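## Task

Take the scrub sponge sitting on the second level of the supply shelving (counting the lowest level as the first) and place it inside the tote on the cart so no part sticks out past the tote's rim. Nothing else new may end up on the floor, and the tote must still be in the cart's top tray at the end. Release the sponge and back the gripper away. The robot must not topple or finish leaning, or the task fails. The result only counts if it stays in place without the robot holding it.

## Robot and tools

ROBOT. A Hello Robot Stretch 3 in simulation: a two-wheeled base (0.33 m long, 0.34 m wide), a lift that slides on a mast, and a single telescoping arm that reaches out to the robot's RIGHT side. The arm cannot move forward or back, so the gripper is placed along the forward direction by driving the base. Turns in place pivot around the point midway between the drive wheels, 0.05 m behind the front edge. Stowed (arm in, wrist folded), the wrist pokes up to 0.06 m past the right side and a turn sweeps a 0.28 m radius; an unfolded level wrist reaches beyond that circle. Loose objects may occasionally get nudged by something.

FRAMES. Base frame: origin on the floor between the drive wheels, x forward, y left, z up. hand_pose is reported in the base frame at the point where closed fingertips meet; with all wrist joints at zero its x axis points up, y points back along the arm toward the mast, z toward the rear. Odometry frame = base frame at the scene's start; base_odometry counts wheel rotation only, so slip shows as motion. Heading runs -3.142 to 3.142, left positive.

execute_actions. Argument "actions": a list holding one action (or empty, which just reports state and images). One action may hold "base", "joints", or both, plus optional "contact_limits"; its motions begin together and may finish at different times. "base" takes exactly one command and is relative to where the base last measured itself in the most recent state report: {"translate_m": d} is a straight offset in metres, forward positive, -1 to 1; {"rotate_rad": d} is an in-place turn offset in radians, left/counter-clockwise positive, -3.2 to 3.2. No sideways motion. "joints" is one dictionary of absolute targets keyed by joint name (all for the one arm): lift_m 0 to 1.1 m (arm height on mast); arm_m 0 to 0.52 m (extension); wrist_yaw_rad -1.345 to 4.42 (0 along the arm, positive toward the front, 3.0 folded over the base); wrist_pitch_rad -1.57 to 0.451 (0 level, negative tips fingers down); wrist_roll_rad -2.911 to 2.911 (0 fingers side by side, level); gripper_m -0.089 to 0.179 (larger is wider; fingertip gap is less than this by about 0.007 nearly closed, 0.025 fully open, zero below 0.007); head_pan_rad -3.953 to 1.73 (0 forward, positive left, -1.57 along the arm); head_tilt_rad -1.53 to 0.419 (negative down). Done tolerances: lift and arm ±0.004, gripper ±0.004, wrist yaw/roll and head ±0.02, pitch ±0.05. Any joint or base left out may keep pushing toward its earlier target without status showing it. Unknown keys or out-of-range values reject the whole call and nothing moves. An action runs at most 15 s. "contact_limits" accepts only arm_m: a motor_effort percentage (1 to 100) at which arm motion halts with contact_stop (about -value when retracting); lower is softer but too low stops at once; it also caps holding force until the next action. "cameras": list from head_camera, nav_camera, wrist_camera, all; omitted/null/["all"] gives all, [] none. If a result reports a stop, later execute_actions, wait and finished_scene calls in that same reply are skipped.

wait: {"seconds": 0 to 10}; commands nothing and returns state and images. zoom_image: {"camera", "region": [x0, y0, x1, y1]} pixels from the top-left of that camera's latest full image, at most 504 by 504. finished_scene: {"scene": n} ends that scene irreversibly after the robot holds the last command, reports success and gives the next task. Replying without any tool call ends everything. If resuming from a summary, first send an empty actions list to learn the current scene and task.

RESULTS. base_status and joint_status tell how each motion of the last accepted action ended: done (for the base, wheels turned the commanded amount even with slip), off_target (stopped short, may still push), contact_stop, time_out, torque_fault (target dropped; joint holds where it stopped unless slack or off). on_its_own covers things not commanded this call; "held at" there is a target, not the actual position. joint_positions, hand_pose, motor_effort (% of max, positive toward higher values, peak in brackets; biased and noisy; positive wheel effort pushes forward; effort at rest outside its range suggests pushing or carrying). turned_by_wheels and turned_by_imu: turn since last result. base_tilt in degrees, forward and right positive, with a fixed offset up to ~4 degrees. lidar_m: 12 distances from the base origin, 30-degree sectors starting straight ahead and going counter-clockwise (4th left, 7th behind, 10th right), "-" for nothing; plane 0.17 m above the floor, range 0.15 to 12 m, blind to clear objects and the robot, mast and low lift can hide sectors 5, 6, 9, 10; a leaning base may show floor as a wall. wrist_depth_mm and head_depth_mm: 7x7 grids of median depth, 45-1000 mm and 280-4000 mm (head grid is sideways). head_camera and nav_camera move with the head; wrist_camera rides on the gripper. contact_limits line shows the active, default and maximum limit.

SPEED. Fast base (0.30 m/s, 1.9 rad/s) only with lift_m under 0.30, arm_m under 0.03 and wrist_yaw_rad over 2.54; otherwise 0.10 m/s and 0.63 rad/s. Shorter robot motion time is better.

GRIPPER. To grasp, command gripper_m below the object's width (lower squeezes harder, but the stall guard eases force and heavy items may slip; send a new value to squeeze again). To let go, command at least 0.02 more than where the fingers met the object. Neither the reading nor done proves a grasp.

CAUTIONS. Arm and lift halt and go slack on firm contact; a slack lift can sag under load, keep pressing, or be pushed up by closing fingers on a surface. Base, wrist and head never stop on contact. Prolonged strain makes a wrist servo go limp for 10 s (torque_fault). Fold or unfold the wrist only with lift_m 0.32-0.95, wrist_pitch_rad -0.4, roll near 0; once folded the lift may go to 0.25. With wrist_yaw_rad below -0.4 keep pitch at -0.5 or lower. Pushing on something rigid with the gripper above about 0.45 m can tip the robot before contact_stop (higher limits and repeat pushes make it worse); so can driving while holding or snagging something fixed, especially backing up. If tilted: reverse the last move in small steps, free the gripper, lower lift_m to about 0.2. Avoid drops, slams, hard hits and strong pushes, and don't let anything fall.

Each tool is called as name(argument=value, ...), one argument or row to a line, values as JSON.

## Session

execute_actions(
  actions=[],
)

Scene clock: 0.00 s.
base_odometry: x=+0.000 y=+0.000 heading=+0.000 (m, m, rad; odometry frame)
turned_by_wheels: +0.000 (rad since the last result)
turned_by_imu: +0.000 (rad since the last result)
base_tilt: forward=-0.8 right=+2.4 (deg)
lidar_m: 2.16 1.86 1.84 2.04 2.08 2.04 2.13 1.24 1.58 1.73 2.46 1.93
head_depth_mm: 1898 2396 2335 2324 2303 2299 2231 / 1671 2515 2468 2424 2415 2353 2349 / 1660 2635 2642 2321 2275 2245 2212 / 1665 2744 2871 2827 2783 2765 2683 / 1795 2734 3020 3009 2979 2993 2651 / 1892 2735 3110 3053 3065 3057 2665 / 1873 2637 2757 2694 2689 2663 2560
base_status: not commanded
joint_positions: lift_m=+0.402 arm_m=-0.002 wrist_yaw_rad=+2.946 wrist_pitch_rad=-0.473 wrist_roll_rad=+0.008 gripper_m=+0.037 head_pan_rad=+0.006 head_tilt_rad=-0.002
joint_status: not commanded
motor_effort: left_wheel=+0 right_wheel=-1 lift_m=+18 arm_m=+1 wrist_yaw_rad=+0 wrist_pitch_rad=+4 wrist_roll_rad=+0 gripper_m=+0 head_pan_rad=+0 head_tilt_rad=+3 (%)
hand_pose: x=+0.0209 y=+0.0700 z=+0.4021 quat_wxyz=(+0.233, +0.703, +0.097, +0.665) (m; base frame)
wrist_depth_mm: - - - - - - - / - - - - - - - / - - - - - - - / 871 - 859 893 899 908 909 / 695 685 742 740 731 753 739 / 603 601 - 616 641 626 630 / 528 540 - 528 532 540 549
pictures: head_camera (sideways: a quarter turn clockwise sets it upright), nav_camera (sideways: a quarter turn counterclockwise sets it upright), wrist_camera
Images, in order (width x height): head_camera 896x504, nav_camera 672x504, wrist_camera 644x364.

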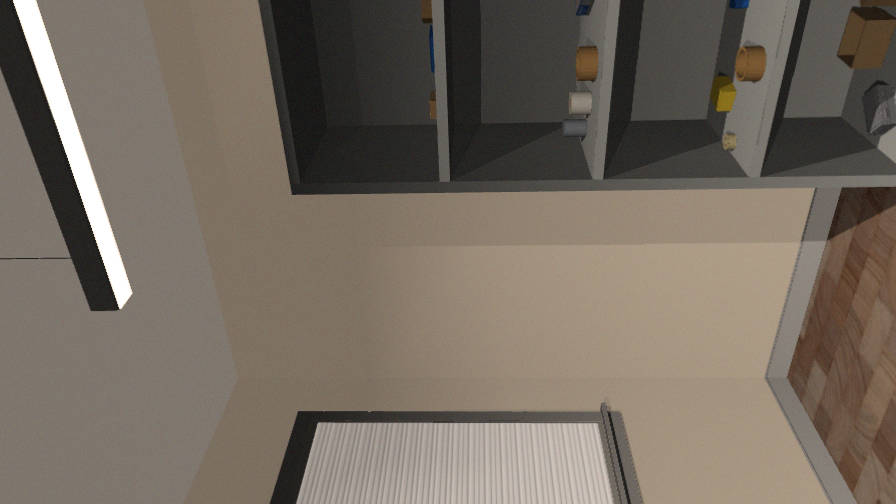

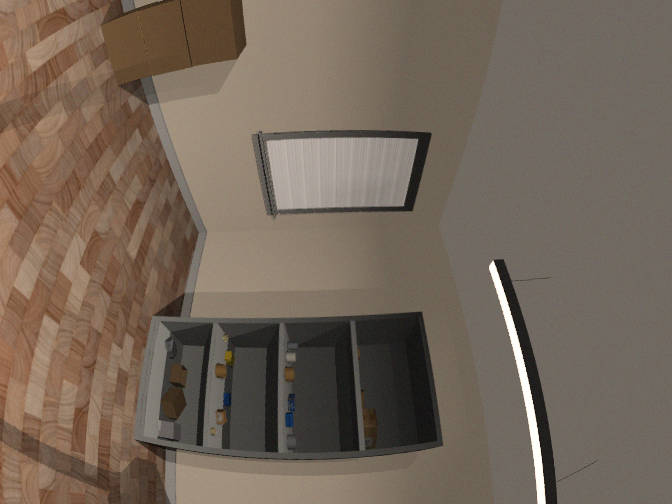

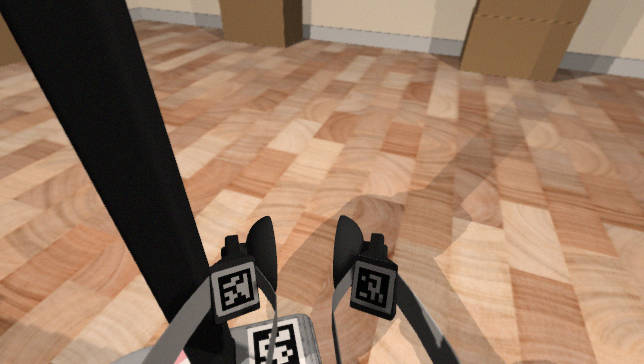

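execute_actions(
  actions=[
    {"base":{"rotate_rad":-0.14},"joints":{"lift_m":0.27,"head_pan_rad":-2.3,"head_tilt_rad":-0.4}},
  ],
)

execute_actions(
  actions=[
    {"base":{"translate_m":1.0},"joints":{"head_pan_rad":-0.3,"head_tilt_rad":-0.5}},
  ],
)

Scene clock: 16.57 s.
base_odometry: x=+0.000 y=+0.000 heading=-0.140 (m, m, rad; odometry frame)
turned_by_wheels: -0.140 (rad since the last result)
turned_by_imu: -0.140 (rad since the last result)
base_tilt: forward=-0.7 right=+2.4 (deg)
lidar_m: 2.16 2.26 1.83 2.04 2.16 2.04 2.40 1.29 1.24 1.66 2.17 1.93
head_depth_mm: 1610 1727 1844 1997 2156 1941 1542 / 1610 1698 1799 1897 2058 1865 1534 / 1540 1650 1737 1727 1721 1790 1536 / 1501 1586 1675 1656 1637 1729 1536 / 1454 1536 1626 1700 1734 1796 1542 / 1418 1492 1578 1674 1778 1866 1532 / 1371 1448 1527 1614 1719 1807 1532
base_status: done
joint_positions: lift_m=+0.271 arm_m=-0.002 wrist_yaw_rad=+2.946 wrist_pitch_rad=-0.473 wrist_roll_rad=+0.008 gripper_m=+0.037 head_pan_rad=-2.293 head_tilt_rad=-0.395
joint_status: all done
motor_effort: left_wheel=+2(7) right_wheel=-5(7) lift_m=+9(14) arm_m=+0(0) wrist_yaw_rad=-1(1) wrist_pitch_rad=+4(4) wrist_roll_rad=+1(0) gripper_m=+0(1) head_pan_rad=-4(53) head_tilt_rad=-3(35) (%)
hand_pose: x=+0.0209 y=+0.0700 z=+0.2711 quat_wxyz=(+0.233, +0.703, +0.097, +0.665) (m; base frame)
wrist_depth_mm: - - - - - - - / - - - - - - - / 827 - 835 846 880 889 903 / 639 - 656 675 676 676 690 / 527 517 567 552 547 554 563 / 467 - - - 472 467 467 / - - - 398 399 405 408
pictures: head_camera (sideways: a quarter turn clockwise sets it upright), nav_camera (sideways: a quarter turn counterclockwise sets it upright), wrist_camera
Images, in order (width x height): head_camera 896x504, nav_camera 672x504, wrist_camera 644x364.

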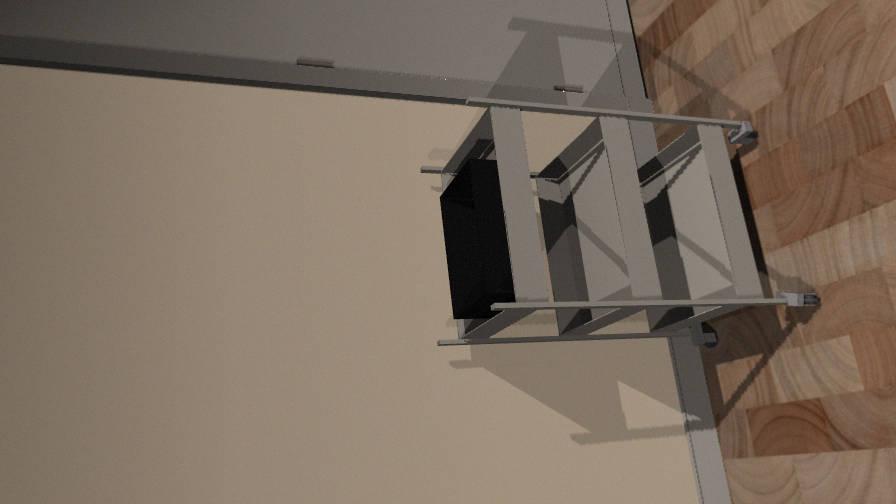

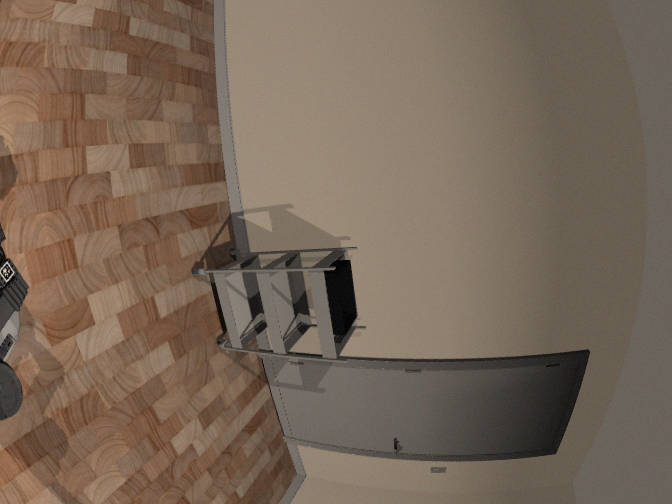

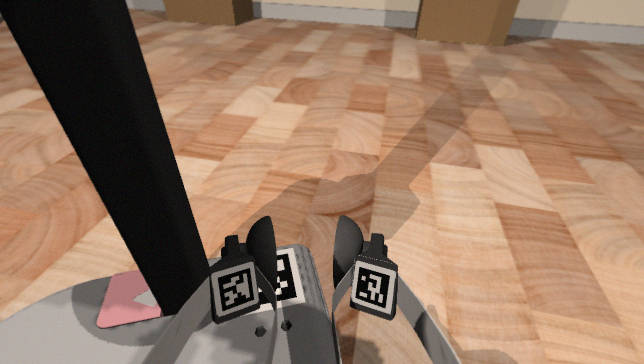

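Scene clock: 21.50 s.
base_odometry: x=+0.990 y=-0.139 heading=-0.140 (m, m, rad; odometry frame)
turned_by_wheels: +0.000 (rad since the last result)
turned_by_imu: +0.004 (rad since the last result)
base_tilt: forward=-0.8 right=+2.3 (deg)
lidar_m: 1.16 1.79 1.56 1.42 2.26 2.94 3.11 2.04 2.07 2.11 1.09 1.10
head_depth_mm: 1241 1336 1124 1520 1311 1457 1397 / 1255 1349 1098 1565 1326 1563 1412 / 1272 1364 1215 1583 1357 1585 1414 / 1288 1379 1281 1595 1351 1628 1423 / 1299 1399 1172 1612 1403 1626 1413 / 1312 1395 1172 1591 1413 1576 1421 / 1099 1179 1149 1249 1306 1506 1407
base_status: done
joint_positions: lift_m=+0.271 arm_m=-0.002 wrist_yaw_rad=+2.946 wrist_pitch_rad=-0.473 wrist_roll_rad=+0.008 gripper_m=+0.037 head_pan_rad=-0.307 head_tilt_rad=-0.494
joint_status: all done
motor_effort: left_wheel=+2(12) right_wheel=-4(8) lift_m=+9(9) arm_m=+0(1) wrist_yaw_rad=-1(1) wrist_pitch_rad=+4(4) wrist_roll_rad=+0(0) gripper_m=+0(0) head_pan_rad=+4(53) head_tilt_rad=-4(17) (%)
hand_pose: x=+0.0209 y=+0.0700 z=+0.2710 quat_wxyz=(+0.233, +0.703, +0.097, +0.665) (m; base frame)
wrist_depth_mm: - - - - - - - / - - - - - - - / 800 - 833 847 884 861 884 / 644 - 663 661 682 684 682 / 526 516 555 566 557 560 559 / 459 - - - 474 468 471 / - - - 401 401 402 408
pictures: head_camera (sideways: a quarter turn clockwise sets it upright), nav_camera (sideways: a quarter turn counterclockwise sets it upright), wrist_camera
Images, in order (width x height): head_camera 896x504, nav_camera 672x504, wrist_camera 644x364.

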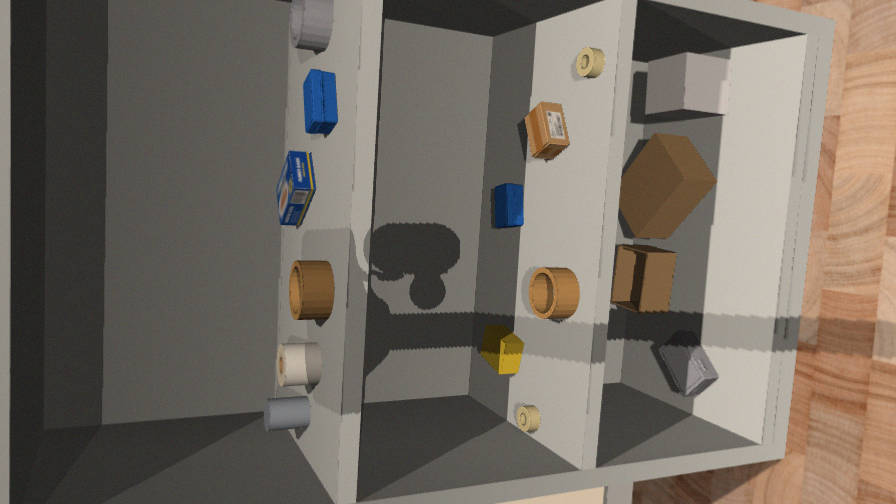

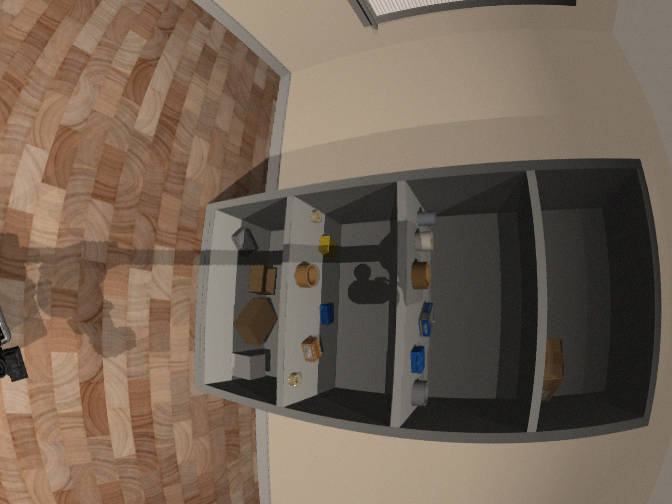

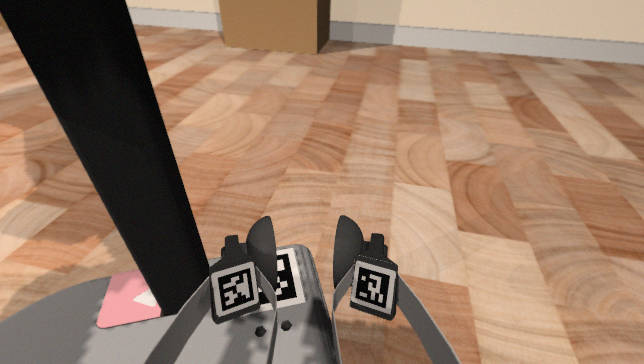

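Blue or yellow?

zoom_image(
  camera="head_camera",
  region=[270,50,620,400],
)

Region (270, 50, 620, 400) of head_camera's 896x504 image, scaled by 1.440, with more detail than that image has.

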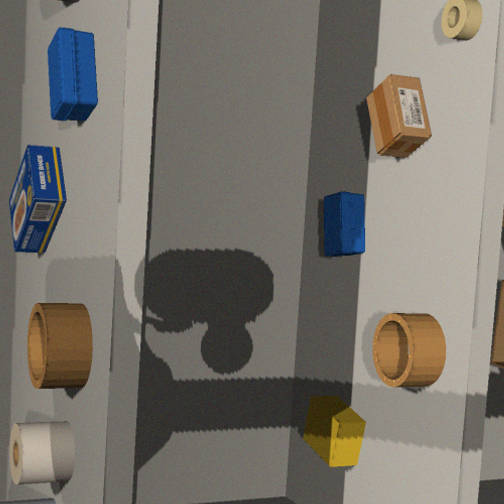

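execute_actions(
  actions=[
    {"base":{"rotate_rad":-0.3}},
  ],
  cameras=[],
)

execute_actions(
  actions=[
    {"base":{"translate_m":0.47}},
  ],
  cameras=[],
)

execute_actions(
  actions=[
    {"base":{"rotate_rad":1.47},"joints":{"head_pan_rad":-1.57,"head_tilt_rad":-0.8}},
  ],
  cameras=[],
)

execute_actions(
  actions=[
    {"joints":{"lift_m":0.5,"wrist_pitch_rad":-0.4}},
  ],
  cameras=[],
)

execute_actions(
  actions=[
    {"joints":{"wrist_yaw_rad":0,"gripper_m":0.17}},
  ],
)

Scene clock: 36.10 s.
base_odometry: x=+0.990 y=-0.139 heading=-0.440 (m, m, rad; odometry frame)
turned_by_wheels: -0.300 (rad since the last result)
turned_by_imu: -0.299 (rad since the last result)
base_tilt: forward=-0.8 right=+2.4 (deg)
lidar_m: 1.20 1.16 1.70 1.42 1.52 2.38 2.93 2.05 2.04 2.07 1.86 1.09
head_depth_mm: 1396 1512 1642 1812 1982 1741 1423 / 1354 1471 1608 1756 1927 1738 1417 / 1001 1084 1092 1255 1317 1526 1411 / 1289 1389 1185 1596 1413 1573 1417 / 1272 1364 1136 1577 1335 1574 1410 / 1254 1340 1195 1544 1346 1606 1404 / 1232 1326 1165 1543 1271 1614 1370
base_status: done
joint_positions: lift_m=+0.271 arm_m=-0.002 wrist_yaw_rad=+2.946 wrist_pitch_rad=-0.473 wrist_roll_rad=+0.008 gripper_m=+0.037 head_pan_rad=-0.307 head_tilt_rad=-0.494
joint_status: not commanded
motor_effort: left_wheel=+3(10) right_wheel=-4(11) lift_m=+8(9) arm_m=+0(0) wrist_yaw_rad=-1(0) wrist_pitch_rad=+4(4) wrist_roll_rad=+0(0) gripper_m=+0(0) head_pan_rad=+4(4) head_tilt_rad=-3(4) (%)
hand_pose: x=+0.0209 y=+0.0700 z=+0.2710 quat_wxyz=(+0.233, +0.703, +0.097, +0.665) (m; base frame)
wrist_depth_mm: - - - - - - - / - - - - - - - / 824 - 831 845 869 899 940 / 637 - 653 671 668 674 676 / 524 509 556 562 554 546 562 / 463 - - - 472 471 471 / - - - 395 401 404 402
pictures: none
No camera images: the call's "cameras" was empty. Leave "cameras" out to get every camera's image.

Scene clock: 39.33 s.
base_odometry: x=+1.416 y=-0.339 heading=-0.440 (m, m, rad; odometry frame)
turned_by_wheels: +0.000 (rad since the last result)
turned_by_imu: +0.002 (rad since the last result)
base_tilt: forward=-0.7 right=+2.4 (deg)
lidar_m: 0.82 0.72 1.62 1.61 1.63 2.63 3.39 2.40 2.16 2.14 0.71 0.73
head_depth_mm: 803 823 832 732 880 902 906 / 909 966 1012 730 1116 1015 901 / 893 960 1017 706 1208 982 880 / 874 942 1004 711 1196 981 878 / 861 927 987 724 1172 1011 852 / 848 912 967 718 1156 1011 831 / 834 893 950 653 1139 1008 810
base_status: done
joint_positions: lift_m=+0.271 arm_m=-0.002 wrist_yaw_rad=+2.946 wrist_pitch_rad=-0.473 wrist_roll_rad=+0.008 gripper_m=+0.037 head_pan_rad=-0.307 head_tilt_rad=-0.495
joint_status: not commanded
motor_effort: left_wheel=+2(12) right_wheel=-4(9) lift_m=+9(9) arm_m=+0(0) wrist_yaw_rad=-1(0) wrist_pitch_rad=+4(4) wrist_roll_rad=+0(0) gripper_m=+0(0) head_pan_rad=+4(4) head_tilt_rad=-3(3) (%)
hand_pose: x=+0.0209 y=+0.0700 z=+0.2710 quat_wxyz=(+0.233, +0.703, +0.097, +0.665) (m; base frame)
wrist_depth_mm: - - - - - - - / - - - - - - - / 825 - 841 871 861 884 605 / 630 - 662 668 678 671 610 / 529 516 552 562 542 546 550 / 465 - - - 474 466 467 / - - - 396 400 404 401
pictures: none
No camera images: the call's "cameras" was empty. Leave "cameras" out to get every camera's image.

Scene clock: 41.53 s.
base_odometry: x=+1.416 y=-0.339 heading=+1.030 (m, m, rad; odometry frame)
turned_by_wheels: +1.470 (rad since the last result)
turned_by_imu: +1.465 (rad since the last result)
base_tilt: forward=-0.8 right=+2.2 (deg)
lidar_m: 1.61 1.52 2.46 3.38 2.40 2.19 2.15 1.41 0.71 0.77 0.71 1.60
head_depth_mm: 883 658 630 1141 966 1254 1208 / 885 748 625 1129 966 1294 1203 / 876 733 624 1106 963 1289 1194 / 891 738 1152 1098 957 1294 1198 / 901 644 1153 1120 930 1289 1196 / 895 693 1156 1082 976 1282 1193 / 888 662 1145 1109 969 1259 1187
base_status: done
joint_positions: lift_m=+0.271 arm_m=-0.002 wrist_yaw_rad=+2.946 wrist_pitch_rad=-0.473 wrist_roll_rad=+0.008 gripper_m=+0.037 head_pan_rad=-1.563 head_tilt_rad=-0.790
joint_status: all done
motor_effort: left_wheel=-3(10) right_wheel=+3(13) lift_m=+9(9) arm_m=+1(0) wrist_yaw_rad=-1(0) wrist_pitch_rad=+4(4) wrist_roll_rad=+0(0) gripper_m=+0(0) head_pan_rad=-4(51) head_tilt_rad=-6(35) (%)
hand_pose: x=+0.0209 y=+0.0700 z=+0.2710 quat_wxyz=(+0.233, +0.703, +0.097, +0.665) (m; base frame)
wrist_depth_mm: - - - - - - - / - - - - - - - / 822 - 836 851 854 894 899 / 641 - 655 659 662 680 679 / 522 512 554 553 550 547 557 / 467 - - - 475 472 467 / - - - 405 395 408 404
pictures: none
No camera images: the call's "cameras" was empty. Leave "cameras" out to get every camera's image.

Scene clock: 44.47 s.
base_odometry: x=+1.416 y=-0.339 heading=+1.030 (m, m, rad; odometry frame)
turned_by_wheels: +0.000 (rad since the last result)
turned_by_imu: +0.000 (rad since the last result)
base_tilt: forward=-0.8 right=+2.4 (deg)
lidar_m: 1.61 1.52 2.47 3.39 2.39 2.19 2.15 1.40 0.71 0.77 0.71 1.60
head_depth_mm: 883 656 629 1141 965 1261 1207 / 884 748 626 1136 965 1291 1205 / 878 733 625 1099 964 1301 1201 / 892 737 1151 1097 961 1288 1201 / 896 642 1154 1120 932 1287 1200 / 898 691 1161 1078 976 1280 1190 / 891 663 1140 1113 972 1257 1192
base_status: not commanded
joint_positions: lift_m=+0.499 arm_m=-0.002 wrist_yaw_rad=+2.946 wrist_pitch_rad=-0.420 wrist_roll_rad=+0.008 gripper_m=+0.037 head_pan_rad=-1.563 head_tilt_rad=-0.790
joint_status: all done
motor_effort: left_wheel=-3(3) right_wheel=+3(3) lift_m=+26(28) arm_m=+0(0) wrist_yaw_rad=+0(1) wrist_pitch_rad=+7(8) wrist_roll_rad=+0(0) gripper_m=+1(0) head_pan_rad=-5(5) head_tilt_rad=-5(6) (%)
hand_pose: x=+0.0223 y=+0.0768 z=+0.5116 quat_wxyz=(+0.215, +0.705, +0.079, +0.671) (m; base frame)
wrist_depth_mm: - - - - - - - / - - - - - - - / - - - - - - - / - - - - - - - / 905 - 956 924 926 916 959 / 748 714 - 741 794 792 774 / 635 634 664 650 648 663 662
pictures: none
No camera images: the call's "cameras" was empty. Leave "cameras" out to get every camera's image.

Scene clock: 46.93 s.
base_odometry: x=+1.416 y=-0.339 heading=+1.030 (m, m, rad; odometry frame)
turned_by_wheels: +0.000 (rad since the last result)
turned_by_imu: +0.000 (rad since the last result)
base_tilt: forward=-0.9 right=+2.3 (deg)
lidar_m: 1.61 1.52 2.47 3.39 2.39 2.19 2.15 1.40 0.70 0.77 0.72 1.61
head_depth_mm: 884 659 630 1138 968 1267 1205 / 882 746 626 1136 963 1298 1208 / 878 734 623 1095 957 1287 1191 / 894 737 1149 1099 958 1290 1239 / 897 641 1153 1121 935 1291 1189 / 898 693 1163 1080 975 1283 1192 / 891 666 1139 1107 973 1257 1189
base_status: not commanded
joint_positions: lift_m=+0.499 arm_m=-0.002 wrist_yaw_rad=+0.002 wrist_pitch_rad=-0.420 wrist_roll_rad=+0.008 gripper_m=+0.170 head_pan_rad=-1.563 head_tilt_rad=-0.790
joint_status: all done
motor_effort: left_wheel=-3(3) right_wheel=+3(3) lift_m=+25(26) arm_m=+0(0) wrist_yaw_rad=-3(2) wrist_pitch_rad=+7(7) wrist_roll_rad=+0(1) gripper_m=+0(81) head_pan_rad=-5(5) head_tilt_rad=-6(5) (%)
hand_pose: x=-0.0211 y=-0.3671 z=+0.5116 quat_wxyz=(+0.689, +0.148, -0.694, -0.148) (m; base frame)
wrist_depth_mm: 451 509 380 561 548 610 481 / 338 336 336 340 354 360 340 / 480 707 879 855 868 628 435 / 487 717 917 894 915 736 476 / 500 729 767 781 749 677 476 / 721 658 665 655 680 - 533 / - 618 613 602 617 600 669
pictures: head_camera (sideways: a quarter turn clockwise sets it upright), nav_camera (sideways: a quarter turn counterclockwise sets it upright), wrist_camera
Images, in order (width x height): head_camera 896x504, nav_camera 672x504, wrist_camera 644x364.

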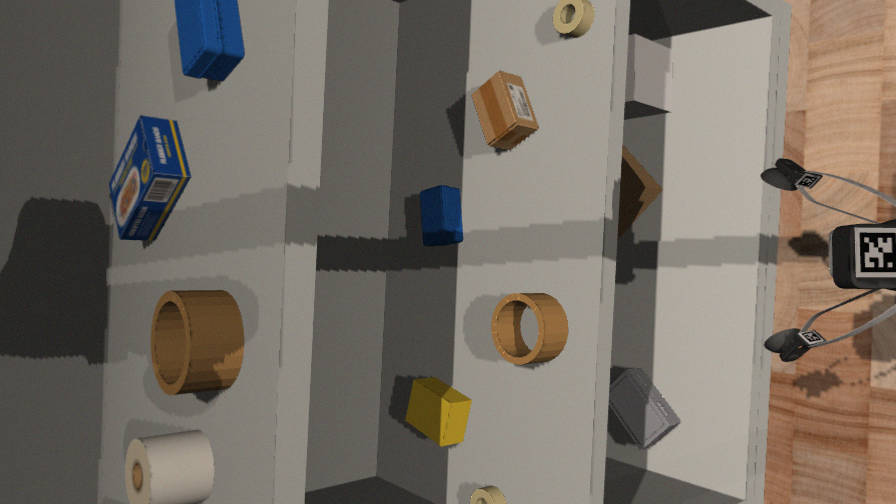

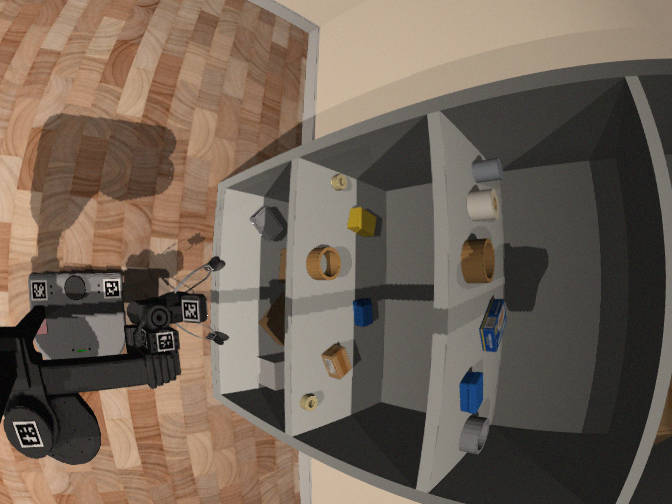

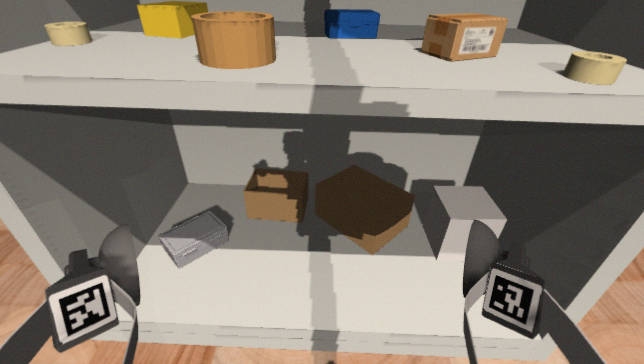

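execute_actions(
  actions=[
    {"base":{"translate_m":-0.07},"joints":{"lift_m":0.57}},
  ],
  cameras=[],
)

execute_actions(
  actions=[
    {"joints":{"arm_m":0.3}},
  ],
)

Scene clock: 53.90 s.
base_odometry: x=+1.380 y=-0.399 heading=+1.030 (m, m, rad; odometry frame)
turned_by_wheels: +0.000 (rad since the last result)
turned_by_imu: -0.001 (rad since the last result)
base_tilt: forward=-0.7 right=+2.3 (deg)
lidar_m: 1.68 1.58 2.57 3.39 2.35 2.12 2.08 1.39 0.66 0.76 0.75 1.59
head_depth_mm: 877 709 630 1102 943 1167 1209 / 882 655 627 1135 962 1283 1209 / 885 741 621 1126 963 1293 1202 / 873 730 620 1093 959 1288 - / 890 731 1145 1119 949 1285 1195 / 894 645 1154 1114 928 1282 1193 / 890 664 1161 1074 971 1280 1187
base_status: done
joint_positions: lift_m=+0.569 arm_m=-0.002 wrist_yaw_rad=+0.002 wrist_pitch_rad=-0.420 wrist_roll_rad=+0.008 gripper_m=+0.170 head_pan_rad=-1.563 head_tilt_rad=-0.790
joint_status: all done
motor_effort: left_wheel=-3(9) right_wheel=+3(4) lift_m=+27(27) arm_m=-1(0) wrist_yaw_rad=-3(2) wrist_pitch_rad=+7(7) wrist_roll_rad=+0(0) gripper_m=+0(0) head_pan_rad=-4(5) head_tilt_rad=-6(6) (%)
hand_pose: x=-0.0212 y=-0.3671 z=+0.5817 quat_wxyz=(+0.689, +0.148, -0.694, -0.148) (m; base frame)
wrist_depth_mm: 559 714 722 703 696 614 397 / 493 520 529 570 471 559 393 / 378 387 395 402 406 385 379 / 539 793 966 911 929 519 383 / 563 829 869 824 804 549 453 / 547 747 745 771 757 - 832 / - 655 649 649 637 619 752
pictures: none
No camera images: the call's "cameras" was empty. Leave "cameras" out to get every camera's image.

Scene clock: 57.33 s.
base_odometry: x=+1.380 y=-0.399 heading=+1.030 (m, m, rad; odometry frame)
turned_by_wheels: +0.000 (rad since the last result)
turned_by_imu: +0.000 (rad since the last result)
base_tilt: forward=-0.7 right=+2.3 (deg)
lidar_m: 1.68 1.58 2.57 3.39 2.35 2.13 2.08 1.39 0.66 0.76 0.76 1.59
head_depth_mm: 874 708 630 1106 941 1167 1209 / 880 654 626 1130 965 1286 1226 / 886 740 622 1128 - 1279 1199 / 874 728 619 1091 - 1289 1206 / 891 730 1146 1121 935 1292 1197 / 894 645 1154 1112 929 1282 1193 / 888 661 1162 1068 972 1284 1187
base_status: not commanded
joint_positions: lift_m=+0.569 arm_m=+0.300 wrist_yaw_rad=+0.001 wrist_pitch_rad=-0.420 wrist_roll_rad=+0.008 gripper_m=+0.170 head_pan_rad=-1.563 head_tilt_rad=-0.790
joint_status: all done
motor_effort: left_wheel=-3(3) right_wheel=+3(3) lift_m=+26(26) arm_m=+4(4) wrist_yaw_rad=-1(2) wrist_pitch_rad=+7(7) wrist_roll_rad=+1(0) gripper_m=+1(0) head_pan_rad=-4(4) head_tilt_rad=-5(6) (%)
hand_pose: x=-0.0214 y=-0.6688 z=+0.5817 quat_wxyz=(+0.689, +0.147, -0.694, -0.148) (m; base frame)
wrist_depth_mm: 436 435 432 431 422 423 412 / 475 467 469 468 463 458 426 / 330 384 388 317 397 405 388 / 288 292 292 299 303 214 296 / 204 232 237 238 233 185 227 / - 197 198 199 201 - 205 / - 170 171 171 173 168 175
pictures: head_camera (sideways: a quarter turn clockwise sets it upright), nav_camera (sideways: a quarter turn counterclockwise sets it upright), wrist_camera
Images, in order (width x height): head_camera 896x504, nav_camera 672x504, wrist_camera 644x364.

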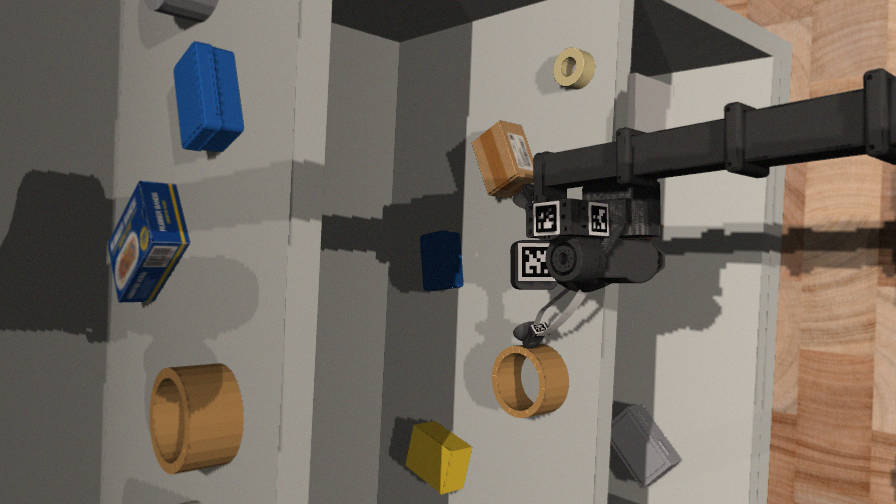

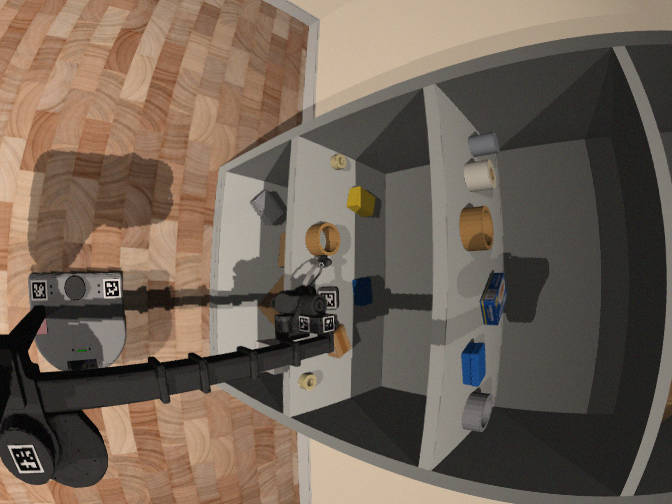

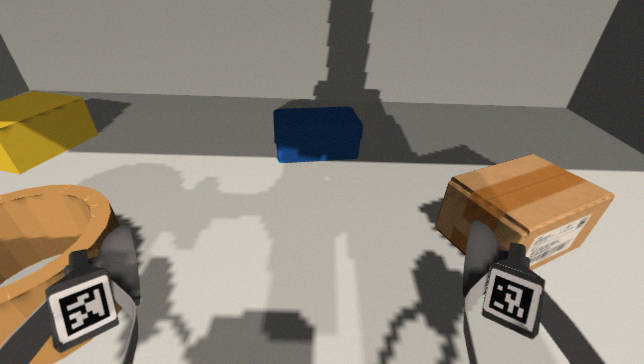

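execute_actions(
  actions=[
    {"joints":{"arm_m":0.42,"gripper_m":0.155}},
  ],
  cameras=["wrist_camera"],
)

Scene clock: 63.17 s.
base_odometry: x=+1.380 y=-0.399 heading=+1.030 (m, m, rad; odometry frame)
turned_by_wheels: +0.000 (rad since the last result)
turned_by_imu: +0.000 (rad since the last result)
base_tilt: forward=-0.8 right=+2.3 (deg)
lidar_m: 1.68 1.58 2.57 3.41 2.35 2.12 2.08 1.40 0.66 0.76 0.76 1.59
head_depth_mm: 878 707 629 1109 943 1163 1206 / 881 653 626 1132 962 1293 1223 / 885 739 623 1165 - 1273 1198 / 873 729 620 1193 935 1288 1197 / 890 732 1148 1121 949 1283 1191 / 894 646 1157 1116 925 1282 1193 / 888 662 1160 1076 970 1275 1188
base_status: not commanded
joint_positions: lift_m=+0.569 arm_m=+0.420 wrist_yaw_rad=+0.001 wrist_pitch_rad=-0.420 wrist_roll_rad=+0.008 gripper_m=+0.155 head_pan_rad=-1.563 head_tilt_rad=-0.790
joint_status: all done
motor_effort: left_wheel=-3(3) right_wheel=+3(3) lift_m=+26(26) arm_m=+4(6) wrist_yaw_rad=+0(2) wrist_pitch_rad=+7(7) wrist_roll_rad=+0(0) gripper_m=+1(63) head_pan_rad=-5(4) head_tilt_rad=-6(6) (%)
hand_pose: x=-0.0214 y=-0.7888 z=+0.5817 quat_wxyz=(+0.689, +0.147, -0.694, -0.148) (m; base frame)
wrist_depth_mm: 328 321 322 316 313 312 309 / 355 351 352 347 342 341 334 / 381 379 370 367 372 370 361 / 285 288 294 224 299 305 307 / 232 240 235 219 235 251 247 / 200 196 197 200 200 205 202 / - 168 169 172 172 169 124
pictures: wrist_camera
Images, in order (width x height): wrist_camera 644x364.

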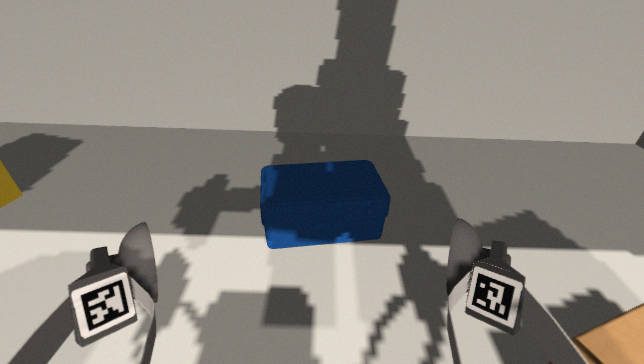

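execute_actions(
  actions=[
    {"base":{"translate_m":-0.012},"joints":{"arm_m":0.48,"lift_m":0.545}},
  ],
  cameras=["wrist_camera"],
)

execute_actions(
  actions=[
    {"joints":{"gripper_m":0.05}},
  ],
  cameras=["wrist_camera"],
)

execute_actions(
  actions=[
    {"joints":{"lift_m":0.6}},
  ],
  cameras=["wrist_camera"],
)

Scene clock: 70.63 s.
base_odometry: x=+1.373 y=-0.410 heading=+1.030 (m, m, rad; odometry frame)
turned_by_wheels: +0.000 (rad since the last result)
turned_by_imu: +0.000 (rad since the last result)
base_tilt: forward=-0.8 right=+2.4 (deg)
lidar_m: 1.69 1.59 2.59 3.39 2.35 2.11 2.07 1.40 0.66 0.76 0.76 1.59
head_depth_mm: 874 702 629 1074 948 1145 1207 / 878 654 626 1133 965 1291 1227 / 882 741 623 1171 948 1262 1204 / 873 728 620 1214 936 1296 1198 / 891 733 1144 1119 956 1290 1197 / 891 664 1152 1118 928 1280 1193 / 887 657 1160 1069 967 1273 1193
base_status: done
joint_positions: lift_m=+0.546 arm_m=+0.480 wrist_yaw_rad=+0.001 wrist_pitch_rad=-0.420 wrist_roll_rad=+0.008 gripper_m=+0.155 head_pan_rad=-1.563 head_tilt_rad=-0.790
joint_status: all done
motor_effort: left_wheel=-2(7) right_wheel=+4(6) lift_m=+8(23) arm_m=+4(7) wrist_yaw_rad=-1(2) wrist_pitch_rad=+7(7) wrist_roll_rad=+0(0) gripper_m=+0(0) head_pan_rad=-4(5) head_tilt_rad=-6(5) (%)
hand_pose: x=-0.0214 y=-0.8488 z=+0.5578 quat_wxyz=(+0.689, +0.147, -0.694, -0.148) (m; base frame)
wrist_depth_mm: 266 266 261 262 258 256 255 / 296 292 288 286 281 279 279 / 311 305 311 311 304 305 309 / 245 249 250 183 257 259 263 / 198 207 151 147 196 216 208 / 172 168 158 159 166 176 174 / - 144 146 146 147 143 150
pictures: wrist_camera
Images, in order (width x height): wrist_camera 644x364.

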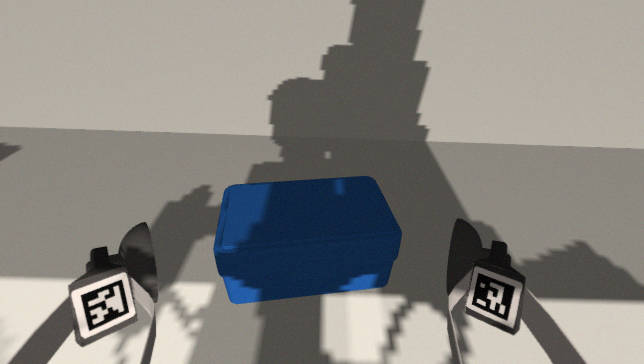

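Scene clock: 72.17 s.
base_odometry: x=+1.373 y=-0.410 heading=+1.030 (m, m, rad; odometry frame)
turned_by_wheels: +0.000 (rad since the last result)
turned_by_imu: +0.000 (rad since the last result)
base_tilt: forward=-0.8 right=+2.4 (deg)
lidar_m: 1.70 1.59 2.59 3.40 2.35 2.11 2.06 1.39 0.65 0.76 0.76 1.59
head_depth_mm: 877 704 629 1072 946 1149 1205 / 878 654 625 1129 968 1289 1218 / 882 741 622 1168 948 1268 1203 / 874 727 619 1210 932 1289 1198 / 889 729 1148 1106 953 1278 1197 / 892 663 1155 1117 932 1286 1193 / 887 656 1164 1071 976 1272 1189
base_status: not commanded
joint_positions: lift_m=+0.546 arm_m=+0.480 wrist_yaw_rad=+0.001 wrist_pitch_rad=-0.415 wrist_roll_rad=+0.008 gripper_m=+0.051 head_pan_rad=-1.563 head_tilt_rad=-0.790
joint_status: all done
motor_effort: left_wheel=-3(3) right_wheel=+3(4) lift_m=+9(9) arm_m=+4(4) wrist_yaw_rad=+0(1) wrist_pitch_rad=+5(7) wrist_roll_rad=+0(0) gripper_m=-18(92) head_pan_rad=-4(4) head_tilt_rad=-6(6) (%)
hand_pose: x=-0.0214 y=-0.8494 z=+0.5590 quat_wxyz=(+0.689, +0.145, -0.694, -0.146) (m; base frame)
wrist_depth_mm: 266 266 263 263 258 255 254 / 293 291 292 287 280 282 279 / 316 307 312 312 307 312 305 / 249 248 252 187 258 260 266 / 200 202 145 145 201 208 210 / 168 171 146 156 164 174 176 / 144 142 146 146 147 149 150
pictures: wrist_camera
Images, in order (width x height): wrist_camera 644x364.

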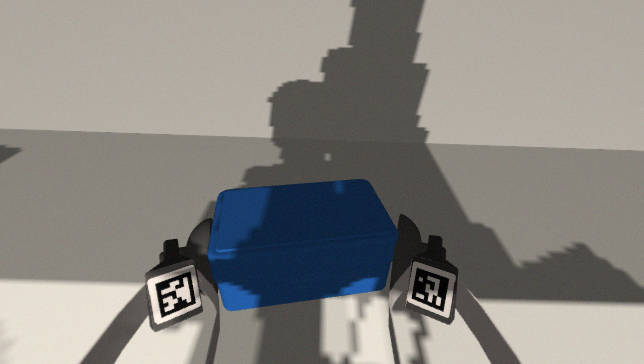

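Scene clock: 73.50 s.
base_odometry: x=+1.373 y=-0.410 heading=+1.030 (m, m, rad; odometry frame)
turned_by_wheels: +0.000 (rad since the last result)
turned_by_imu: +0.000 (rad since the last result)
base_tilt: forward=-0.8 right=+2.5 (deg)
lidar_m: 1.69 1.59 2.58 3.41 2.34 2.11 2.07 1.39 0.65 0.76 0.76 1.60
head_depth_mm: 876 703 630 1075 945 1150 1205 / 877 654 625 1135 966 1302 - / 884 740 623 1164 958 1283 1204 / 871 728 618 - 958 1289 1190 / 889 731 1149 1099 954 1281 1195 / 895 661 1163 1114 931 1282 1189 / 888 657 1156 1068 975 1286 1188
base_status: not commanded
joint_positions: lift_m=+0.599 arm_m=+0.480 wrist_yaw_rad=+0.001 wrist_pitch_rad=-0.417 wrist_roll_rad=+0.008 gripper_m=+0.051 head_pan_rad=-1.563 head_tilt_rad=-0.790
joint_status: all done
motor_effort: left_wheel=-3(3) right_wheel=+3(3) lift_m=+26(28) arm_m=+4(5) wrist_yaw_rad=-2(0) wrist_pitch_rad=+6(6) wrist_roll_rad=+0(0) gripper_m=-18(18) head_pan_rad=-5(4) head_tilt_rad=-6(6) (%)
hand_pose: x=-0.0214 y=-0.8491 z=+0.6123 quat_wxyz=(+0.689, +0.146, -0.694, -0.147) (m; base frame)
wrist_depth_mm: 269 267 263 259 258 258 254 / 293 291 289 288 286 282 279 / 322 321 321 316 312 312 305 / 339 342 343 334 339 335 335 / 274 277 145 146 284 286 287 / 229 236 146 155 222 240 242 / 197 195 201 202 202 205 206
pictures: wrist_camera
Images, in order (width x height): wrist_camera 644x364.

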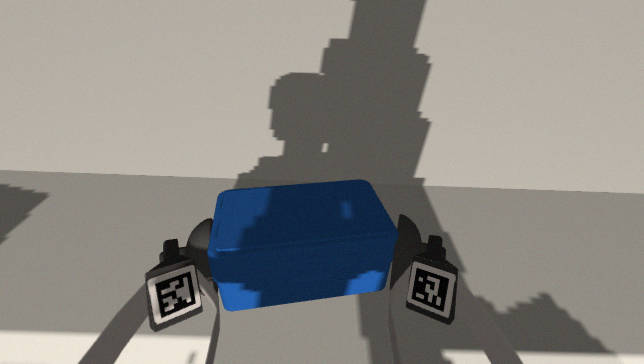

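execute_actions(
  actions=[
    {"joints":{"arm_m":0}},
  ],
  cameras=[],
)

execute_actions(
  actions=[
    {"base":{"rotate_rad":-1.09},"joints":{"wrist_yaw_rad":2.7,"lift_m":0.4}},
  ],
  cameras=["wrist_camera"],
)

execute_actions(
  actions=[
    {"joints":{"lift_m":0.285}},
  ],
  cameras=[],
)

execute_actions(
  actions=[
    {"base":{"translate_m":-1.0}},
  ],
  cameras=[],
)

execute_actions(
  actions=[
    {"base":{"translate_m":-1.0}},
  ],
  cameras=[],
)

execute_actions(
  actions=[
    {"base":{"rotate_rad":-0.48},"joints":{"lift_m":0.9}},
  ],
  cameras=[],
)

execute_actions(
  actions=[
    {"joints":{"wrist_yaw_rad":0}},
  ],
)

Scene clock: 95.43 s.
base_odometry: x=+1.373 y=-0.410 heading=+1.030 (m, m, rad; odometry frame)
turned_by_wheels: +0.000 (rad since the last result)
turned_by_imu: +0.000 (rad since the last result)
base_tilt: forward=-0.7 right=+2.4 (deg)
lidar_m: 1.69 1.59 2.60 3.41 2.34 2.11 2.07 1.39 0.66 0.76 0.77 1.59
head_depth_mm: 879 701 629 1077 946 1150 1210 / 881 654 628 1128 964 1287 1216 / 881 743 623 1128 959 1302 1213 / 874 728 619 1123 961 716 - / 887 732 1141 1120 957 1299 1192 / 894 663 1156 1114 929 1280 1196 / 889 656 1154 1073 971 1273 1195
base_status: not commanded
joint_positions: lift_m=+0.599 arm_m=+0.000 wrist_yaw_rad=+0.001 wrist_pitch_rad=-0.418 wrist_roll_rad=+0.008 gripper_m=+0.051 head_pan_rad=-1.563 head_tilt_rad=-0.790
joint_status: all done
motor_effort: left_wheel=-3(3) right_wheel=+3(3) lift_m=+26(26) arm_m=-3(9) wrist_yaw_rad=-1(1) wrist_pitch_rad=+6(6) wrist_roll_rad=+0(1) gripper_m=-18(18) head_pan_rad=-4(4) head_tilt_rad=-6(6) (%)
hand_pose: x=-0.0214 y=-0.3698 z=+0.6122 quat_wxyz=(+0.689, +0.146, -0.694, -0.147) (m; base frame)
wrist_depth_mm: 567 690 728 700 696 593 382 / 564 599 677 706 728 585 378 / 451 425 436 475 472 480 374 / 395 389 381 374 385 381 373 / 598 859 145 145 775 557 435 / 593 759 145 155 741 566 883 / 666 649 677 683 683 659 764
pictures: none
No camera images: the call's "cameras" was empty. Leave "cameras" out to get every camera's image.

Scene clock: 98.10 s.
base_odometry: x=+1.373 y=-0.410 heading=-0.060 (m, m, rad; odometry frame)
turned_by_wheels: -1.090 (rad since the last result)
turned_by_imu: -1.090 (rad since the last result)
base_tilt: forward=-0.7 right=+2.3 (deg)
lidar_m: 0.76 1.52 1.70 1.60 2.45 3.40 2.34 2.14 2.07 1.45 0.65 0.76
head_depth_mm: 1825 2018 2210 1950 1618 1387 1209 / 1914 2133 2317 1943 1611 1377 1199 / 2014 2229 2380 1948 1608 1373 1207 / 1964 2236 2342 1916 1601 1375 1199 / 1674 1869 2096 1907 1601 1366 1194 / 1461 1595 1765 1866 1584 1361 1193 / 1288 1405 1535 1702 1581 1208 1182
base_status: done
joint_positions: lift_m=+0.401 arm_m=+0.000 wrist_yaw_rad=+2.698 wrist_pitch_rad=-0.418 wrist_roll_rad=+0.008 gripper_m=+0.051 head_pan_rad=-1.563 head_tilt_rad=-0.790
joint_status: all done
motor_effort: left_wheel=+3(7) right_wheel=-4(9) lift_m=+9(22) arm_m=-3(3) wrist_yaw_rad=+1(2) wrist_pitch_rad=+6(6) wrist_roll_rad=+0(0) gripper_m=-18(18) head_pan_rad=-4(4) head_tilt_rad=-6(6) (%)
hand_pose: x=+0.0750 y=+0.0574 z=+0.4132 quat_wxyz=(+0.296, +0.709, -0.010, +0.640) (m; base frame)
wrist_depth_mm: - - - - - - - / - - - - - - - / - - - - - - - / 938 947 978 983 979 995 652 / 772 775 145 146 788 791 665 / - 652 146 156 605 648 614 / - 536 539 561 555 555 551
pictures: wrist_camera
Images, in order (width x height): wrist_camera 644x364.

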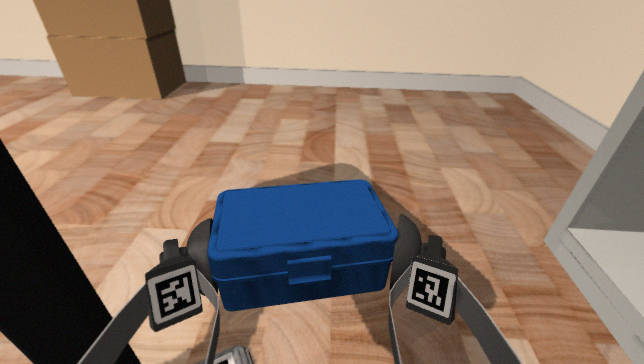

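Scene clock: 99.97 s.
base_odometry: x=+1.373 y=-0.410 heading=-0.060 (m, m, rad; odometry frame)
turned_by_wheels: +0.000 (rad since the last result)
turned_by_imu: +0.000 (rad since the last result)
base_tilt: forward=-0.7 right=+2.5 (deg)
lidar_m: 0.76 1.51 1.69 1.59 2.46 3.39 2.33 2.13 2.07 1.45 0.65 0.76
head_depth_mm: 1832 2021 2233 1968 1625 1382 1210 / 1919 2130 2314 1943 1603 1378 1200 / 2004 2242 2378 1929 1599 1385 1206 / 1972 2234 2338 1924 1599 1369 1204 / 1678 1865 2123 1914 1598 1367 1197 / 1450 1603 1766 1859 1599 1369 1198 / 1290 1400 1529 1695 1581 1204 1180
base_status: not commanded
joint_positions: lift_m=+0.286 arm_m=+0.000 wrist_yaw_rad=+2.698 wrist_pitch_rad=-0.418 wrist_roll_rad=+0.008 gripper_m=+0.051 head_pan_rad=-1.563 head_tilt_rad=-0.790
joint_status: all done
motor_effort: left_wheel=+3(3) right_wheel=-4(6) lift_m=+9(10) arm_m=-3(3) wrist_yaw_rad=+2(2) wrist_pitch_rad=+6(6) wrist_roll_rad=+0(0) gripper_m=-18(18) head_pan_rad=-4(4) head_tilt_rad=-6(6) (%)
hand_pose: x=+0.0750 y=+0.0574 z=+0.2982 quat_wxyz=(+0.296, +0.709, -0.010, +0.640) (m; base frame)
wrist_depth_mm: - - - - - - - / - - - - - - - / 970 1000 971 - - - 986 / 730 742 756 748 757 758 626 / 611 587 145 145 608 617 594 / - 509 145 156 478 507 512 / - - - 430 433 439 446
pictures: none
No camera images: the call's "cameras" was empty. Leave "cameras" out to get every camera's image.

Scene clock: 104.90 s.
base_odometry: x=+0.375 y=-0.350 heading=-0.060 (m, m, rad; odometry frame)
turned_by_wheels: +0.000 (rad since the last result)
turned_by_imu: -0.004 (rad since the last result)
base_tilt: forward=-0.7 right=+2.4 (deg)
lidar_m: 1.68 2.28 1.90 2.30 2.64 2.55 1.60 1.39 1.55 1.61 1.97 1.43
head_depth_mm: 1364 1508 1688 1854 1615 1397 1210 / 1415 1582 1784 1905 1617 1385 1208 / 1488 1665 1880 1953 1611 1375 1200 / 1574 1768 1995 1939 1599 1376 1199 / 1646 1875 2149 1919 1593 1368 1195 / 1736 1980 2226 1919 1578 1366 1195 / 1846 2110 2301 1905 1598 1358 1187
base_status: done
joint_positions: lift_m=+0.286 arm_m=+0.000 wrist_yaw_rad=+2.699 wrist_pitch_rad=-0.418 wrist_roll_rad=+0.008 gripper_m=+0.051 head_pan_rad=-1.563 head_tilt_rad=-0.790
joint_status: not commanded
motor_effort: left_wheel=+2(9) right_wheel=-5(12) lift_m=+10(9) arm_m=-3(3) wrist_yaw_rad=+2(1) wrist_pitch_rad=+6(6) wrist_roll_rad=+0(0) gripper_m=-18(18) head_pan_rad=-4(5) head_tilt_rad=-6(6) (%)
hand_pose: x=+0.0749 y=+0.0574 z=+0.2982 quat_wxyz=(+0.295, +0.709, -0.010, +0.640) (m; base frame)
wrist_depth_mm: - - - - - - - / - - - - - - - / 950 986 990 994 - - - / 739 738 748 746 760 764 785 / 602 583 145 146 608 618 618 / - 517 145 156 478 512 514 / - - - 429 433 438 441
pictures: none
No camera images: the call's "cameras" was empty. Leave "cameras" out to get every camera's image.

Scene clock: 109.83 s.
base_odometry: x=-0.623 y=-0.291 heading=-0.059 (m, m, rad; odometry frame)
turned_by_wheels: +0.000 (rad since the last result)
turned_by_imu: -0.004 (rad since the last result)
base_tilt: forward=-0.8 right=+2.3 (deg)
lidar_m: 2.37 2.50 2.47 2.37 1.78 2.00 1.44 0.65 0.62 1.08 1.50 2.46
head_depth_mm: 900 991 1112 1214 1065 1193 1189 / 940 1040 1173 1337 1515 1262 1206 / 982 1096 1244 1435 1580 1381 1206 / 1035 1161 1324 1535 1606 1370 1203 / 1091 1231 1414 1662 1596 1369 1194 / 1149 1311 1515 1754 1593 1367 1197 / 1217 1402 1632 1847 1587 1365 1185
base_status: done
joint_positions: lift_m=+0.286 arm_m=+0.000 wrist_yaw_rad=+2.699 wrist_pitch_rad=-0.418 wrist_roll_rad=+0.008 gripper_m=+0.051 head_pan_rad=-1.563 head_tilt_rad=-0.790
joint_status: not commanded
motor_effort: left_wheel=+2(8) right_wheel=-4(14) lift_m=+9(9) arm_m=-3(3) wrist_yaw_rad=+0(0) wrist_pitch_rad=+6(6) wrist_roll_rad=+1(0) gripper_m=-18(18) head_pan_rad=-5(5) head_tilt_rad=-6(6) (%)
hand_pose: x=+0.0749 y=+0.0574 z=+0.2982 quat_wxyz=(+0.295, +0.709, -0.010, +0.640) (m; base frame)
wrist_depth_mm: - - - - - - - / - - - - - - - / 968 985 - - - - - / 733 735 764 744 773 795 784 / 604 591 145 145 612 621 616 / - 508 144 155 475 502 512 / - - - 431 433 436 442
pictures: none
No camera images: the call's "cameras" was empty. Leave "cameras" out to get every camera's image.

Scene clock: 116.27 s.
base_odometry: x=-0.623 y=-0.291 heading=-0.539 (m, m, rad; odometry frame)
turned_by_wheels: -0.480 (rad since the last result)
turned_by_imu: -0.479 (rad since the last result)
base_tilt: forward=-0.8 right=+2.4 (deg)
lidar_m: 2.38 2.60 2.48 2.46 2.28 1.78 2.00 1.38 0.65 0.62 1.10 1.56
head_depth_mm: 899 1018 1095 862 1184 - 1194 / 906 1019 1058 865 1169 - 1183 / 907 1019 1052 868 1134 - - / 906 1022 1069 865 1132 - - / 907 1024 1147 1299 1553 - 1194 / 908 1024 1169 1368 1550 1392 1192 / 909 1024 1167 1371 1550 1354 1198
base_status: done
joint_positions: lift_m=+0.899 arm_m=+0.000 wrist_yaw_rad=+2.699 wrist_pitch_rad=-0.418 wrist_roll_rad=+0.008 gripper_m=+0.051 head_pan_rad=-1.563 head_tilt_rad=-0.791
joint_status: all done
motor_effort: left_wheel=+3(10) right_wheel=-5(11) lift_m=+26(28) arm_m=-3(3) wrist_yaw_rad=+0(0) wrist_pitch_rad=+6(6) wrist_roll_rad=+0(0) gripper_m=-17(18) head_pan_rad=-4(4) head_tilt_rad=-6(6) (%)
hand_pose: x=+0.0749 y=+0.0574 z=+0.9120 quat_wxyz=(+0.295, +0.709, -0.010, +0.640) (m; base frame)
wrist_depth_mm: - - - - - - - / - - - - - - - / - - - - - - - / - - - - - - - / - - 145 146 - - - / - - 145 155 - - - / - - - - - - -
pictures: none
No camera images: the call's "cameras" was empty. Leave "cameras" out to get every camera's image.

Scene clock: 118.63 s.
base_odometry: x=-0.623 y=-0.291 heading=-0.539 (m, m, rad; odometry frame)
turned_by_wheels: +0.000 (rad since the last result)
turned_by_imu: +0.000 (rad since the last result)
base_tilt: forward=-0.8 right=+2.3 (deg)
lidar_m: 2.37 2.60 2.47 2.47 2.27 1.78 2.00 1.38 0.65 0.62 1.10 1.56
head_depth_mm: 903 1014 1092 866 1185 - - / 908 1015 1059 863 1176 - - / 906 1014 1053 862 - - - / 908 1020 1069 848 - - - / 909 1022 1140 1296 1520 1352 1198 / 910 1020 1174 1365 1554 1368 1192 / 906 1025 1175 1375 1554 1362 1187
base_status: not commanded
joint_positions: lift_m=+0.899 arm_m=+0.000 wrist_yaw_rad=+0.002 wrist_pitch_rad=-0.418 wrist_roll_rad=+0.008 gripper_m=+0.051 head_pan_rad=-1.563 head_tilt_rad=-0.791
joint_status: all done
motor_effort: left_wheel=+2(3) right_wheel=-4(4) lift_m=+26(26) arm_m=-3(3) wrist_yaw_rad=-2(3) wrist_pitch_rad=+6(6) wrist_roll_rad=+0(0) gripper_m=-18(18) head_pan_rad=-4(4) head_tilt_rad=-6(5) (%)
hand_pose: x=-0.0211 y=-0.3696 z=+0.9120 quat_wxyz=(+0.689, +0.147, -0.694, -0.147) (m; base frame)
wrist_depth_mm: 703 733 718 724 736 733 695 / 799 782 788 768 812 809 785 / 882 871 871 746 721 875 847 / 963 944 940 532 551 655 937 / - - 145 146 499 529 - / - - 146 155 632 - - / - - - 935 949 - -
pictures: head_camera (sideways: a quarter turn clockwise sets it upright), nav_camera (sideways: a quarter turn counterclockwise sets it upright), wrist_camera
Images, in order (width x height): head_camera 896x504, nav_camera 672x504, wrist_camera 644x364.

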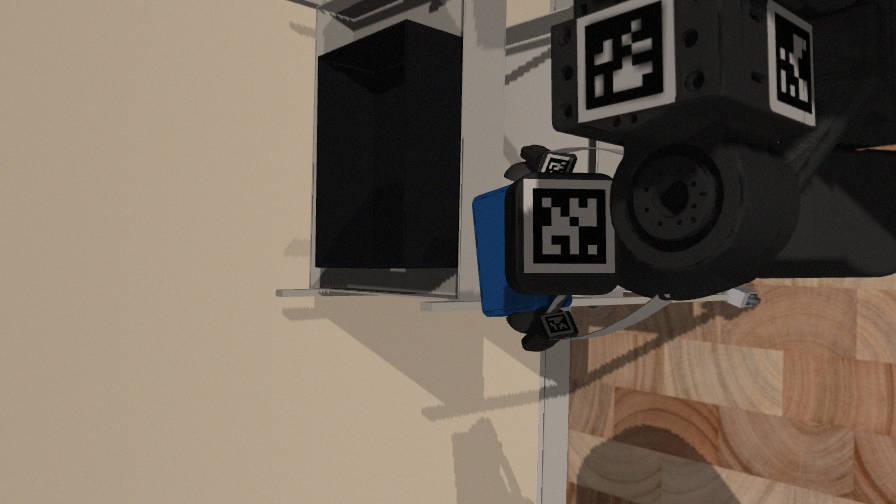

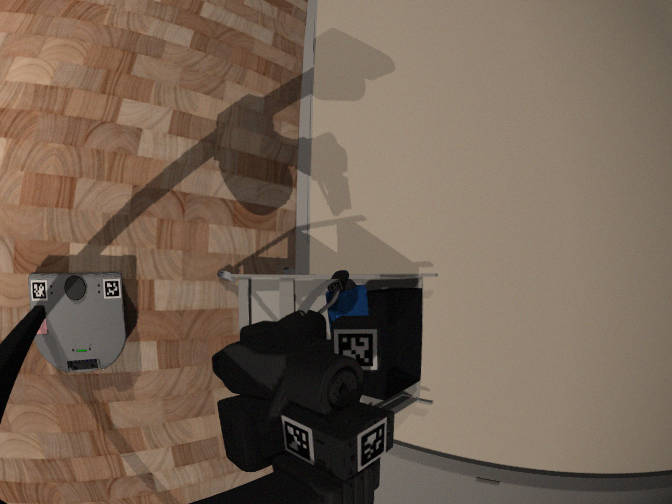

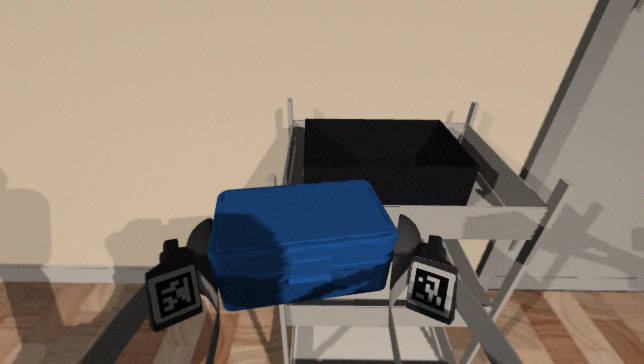

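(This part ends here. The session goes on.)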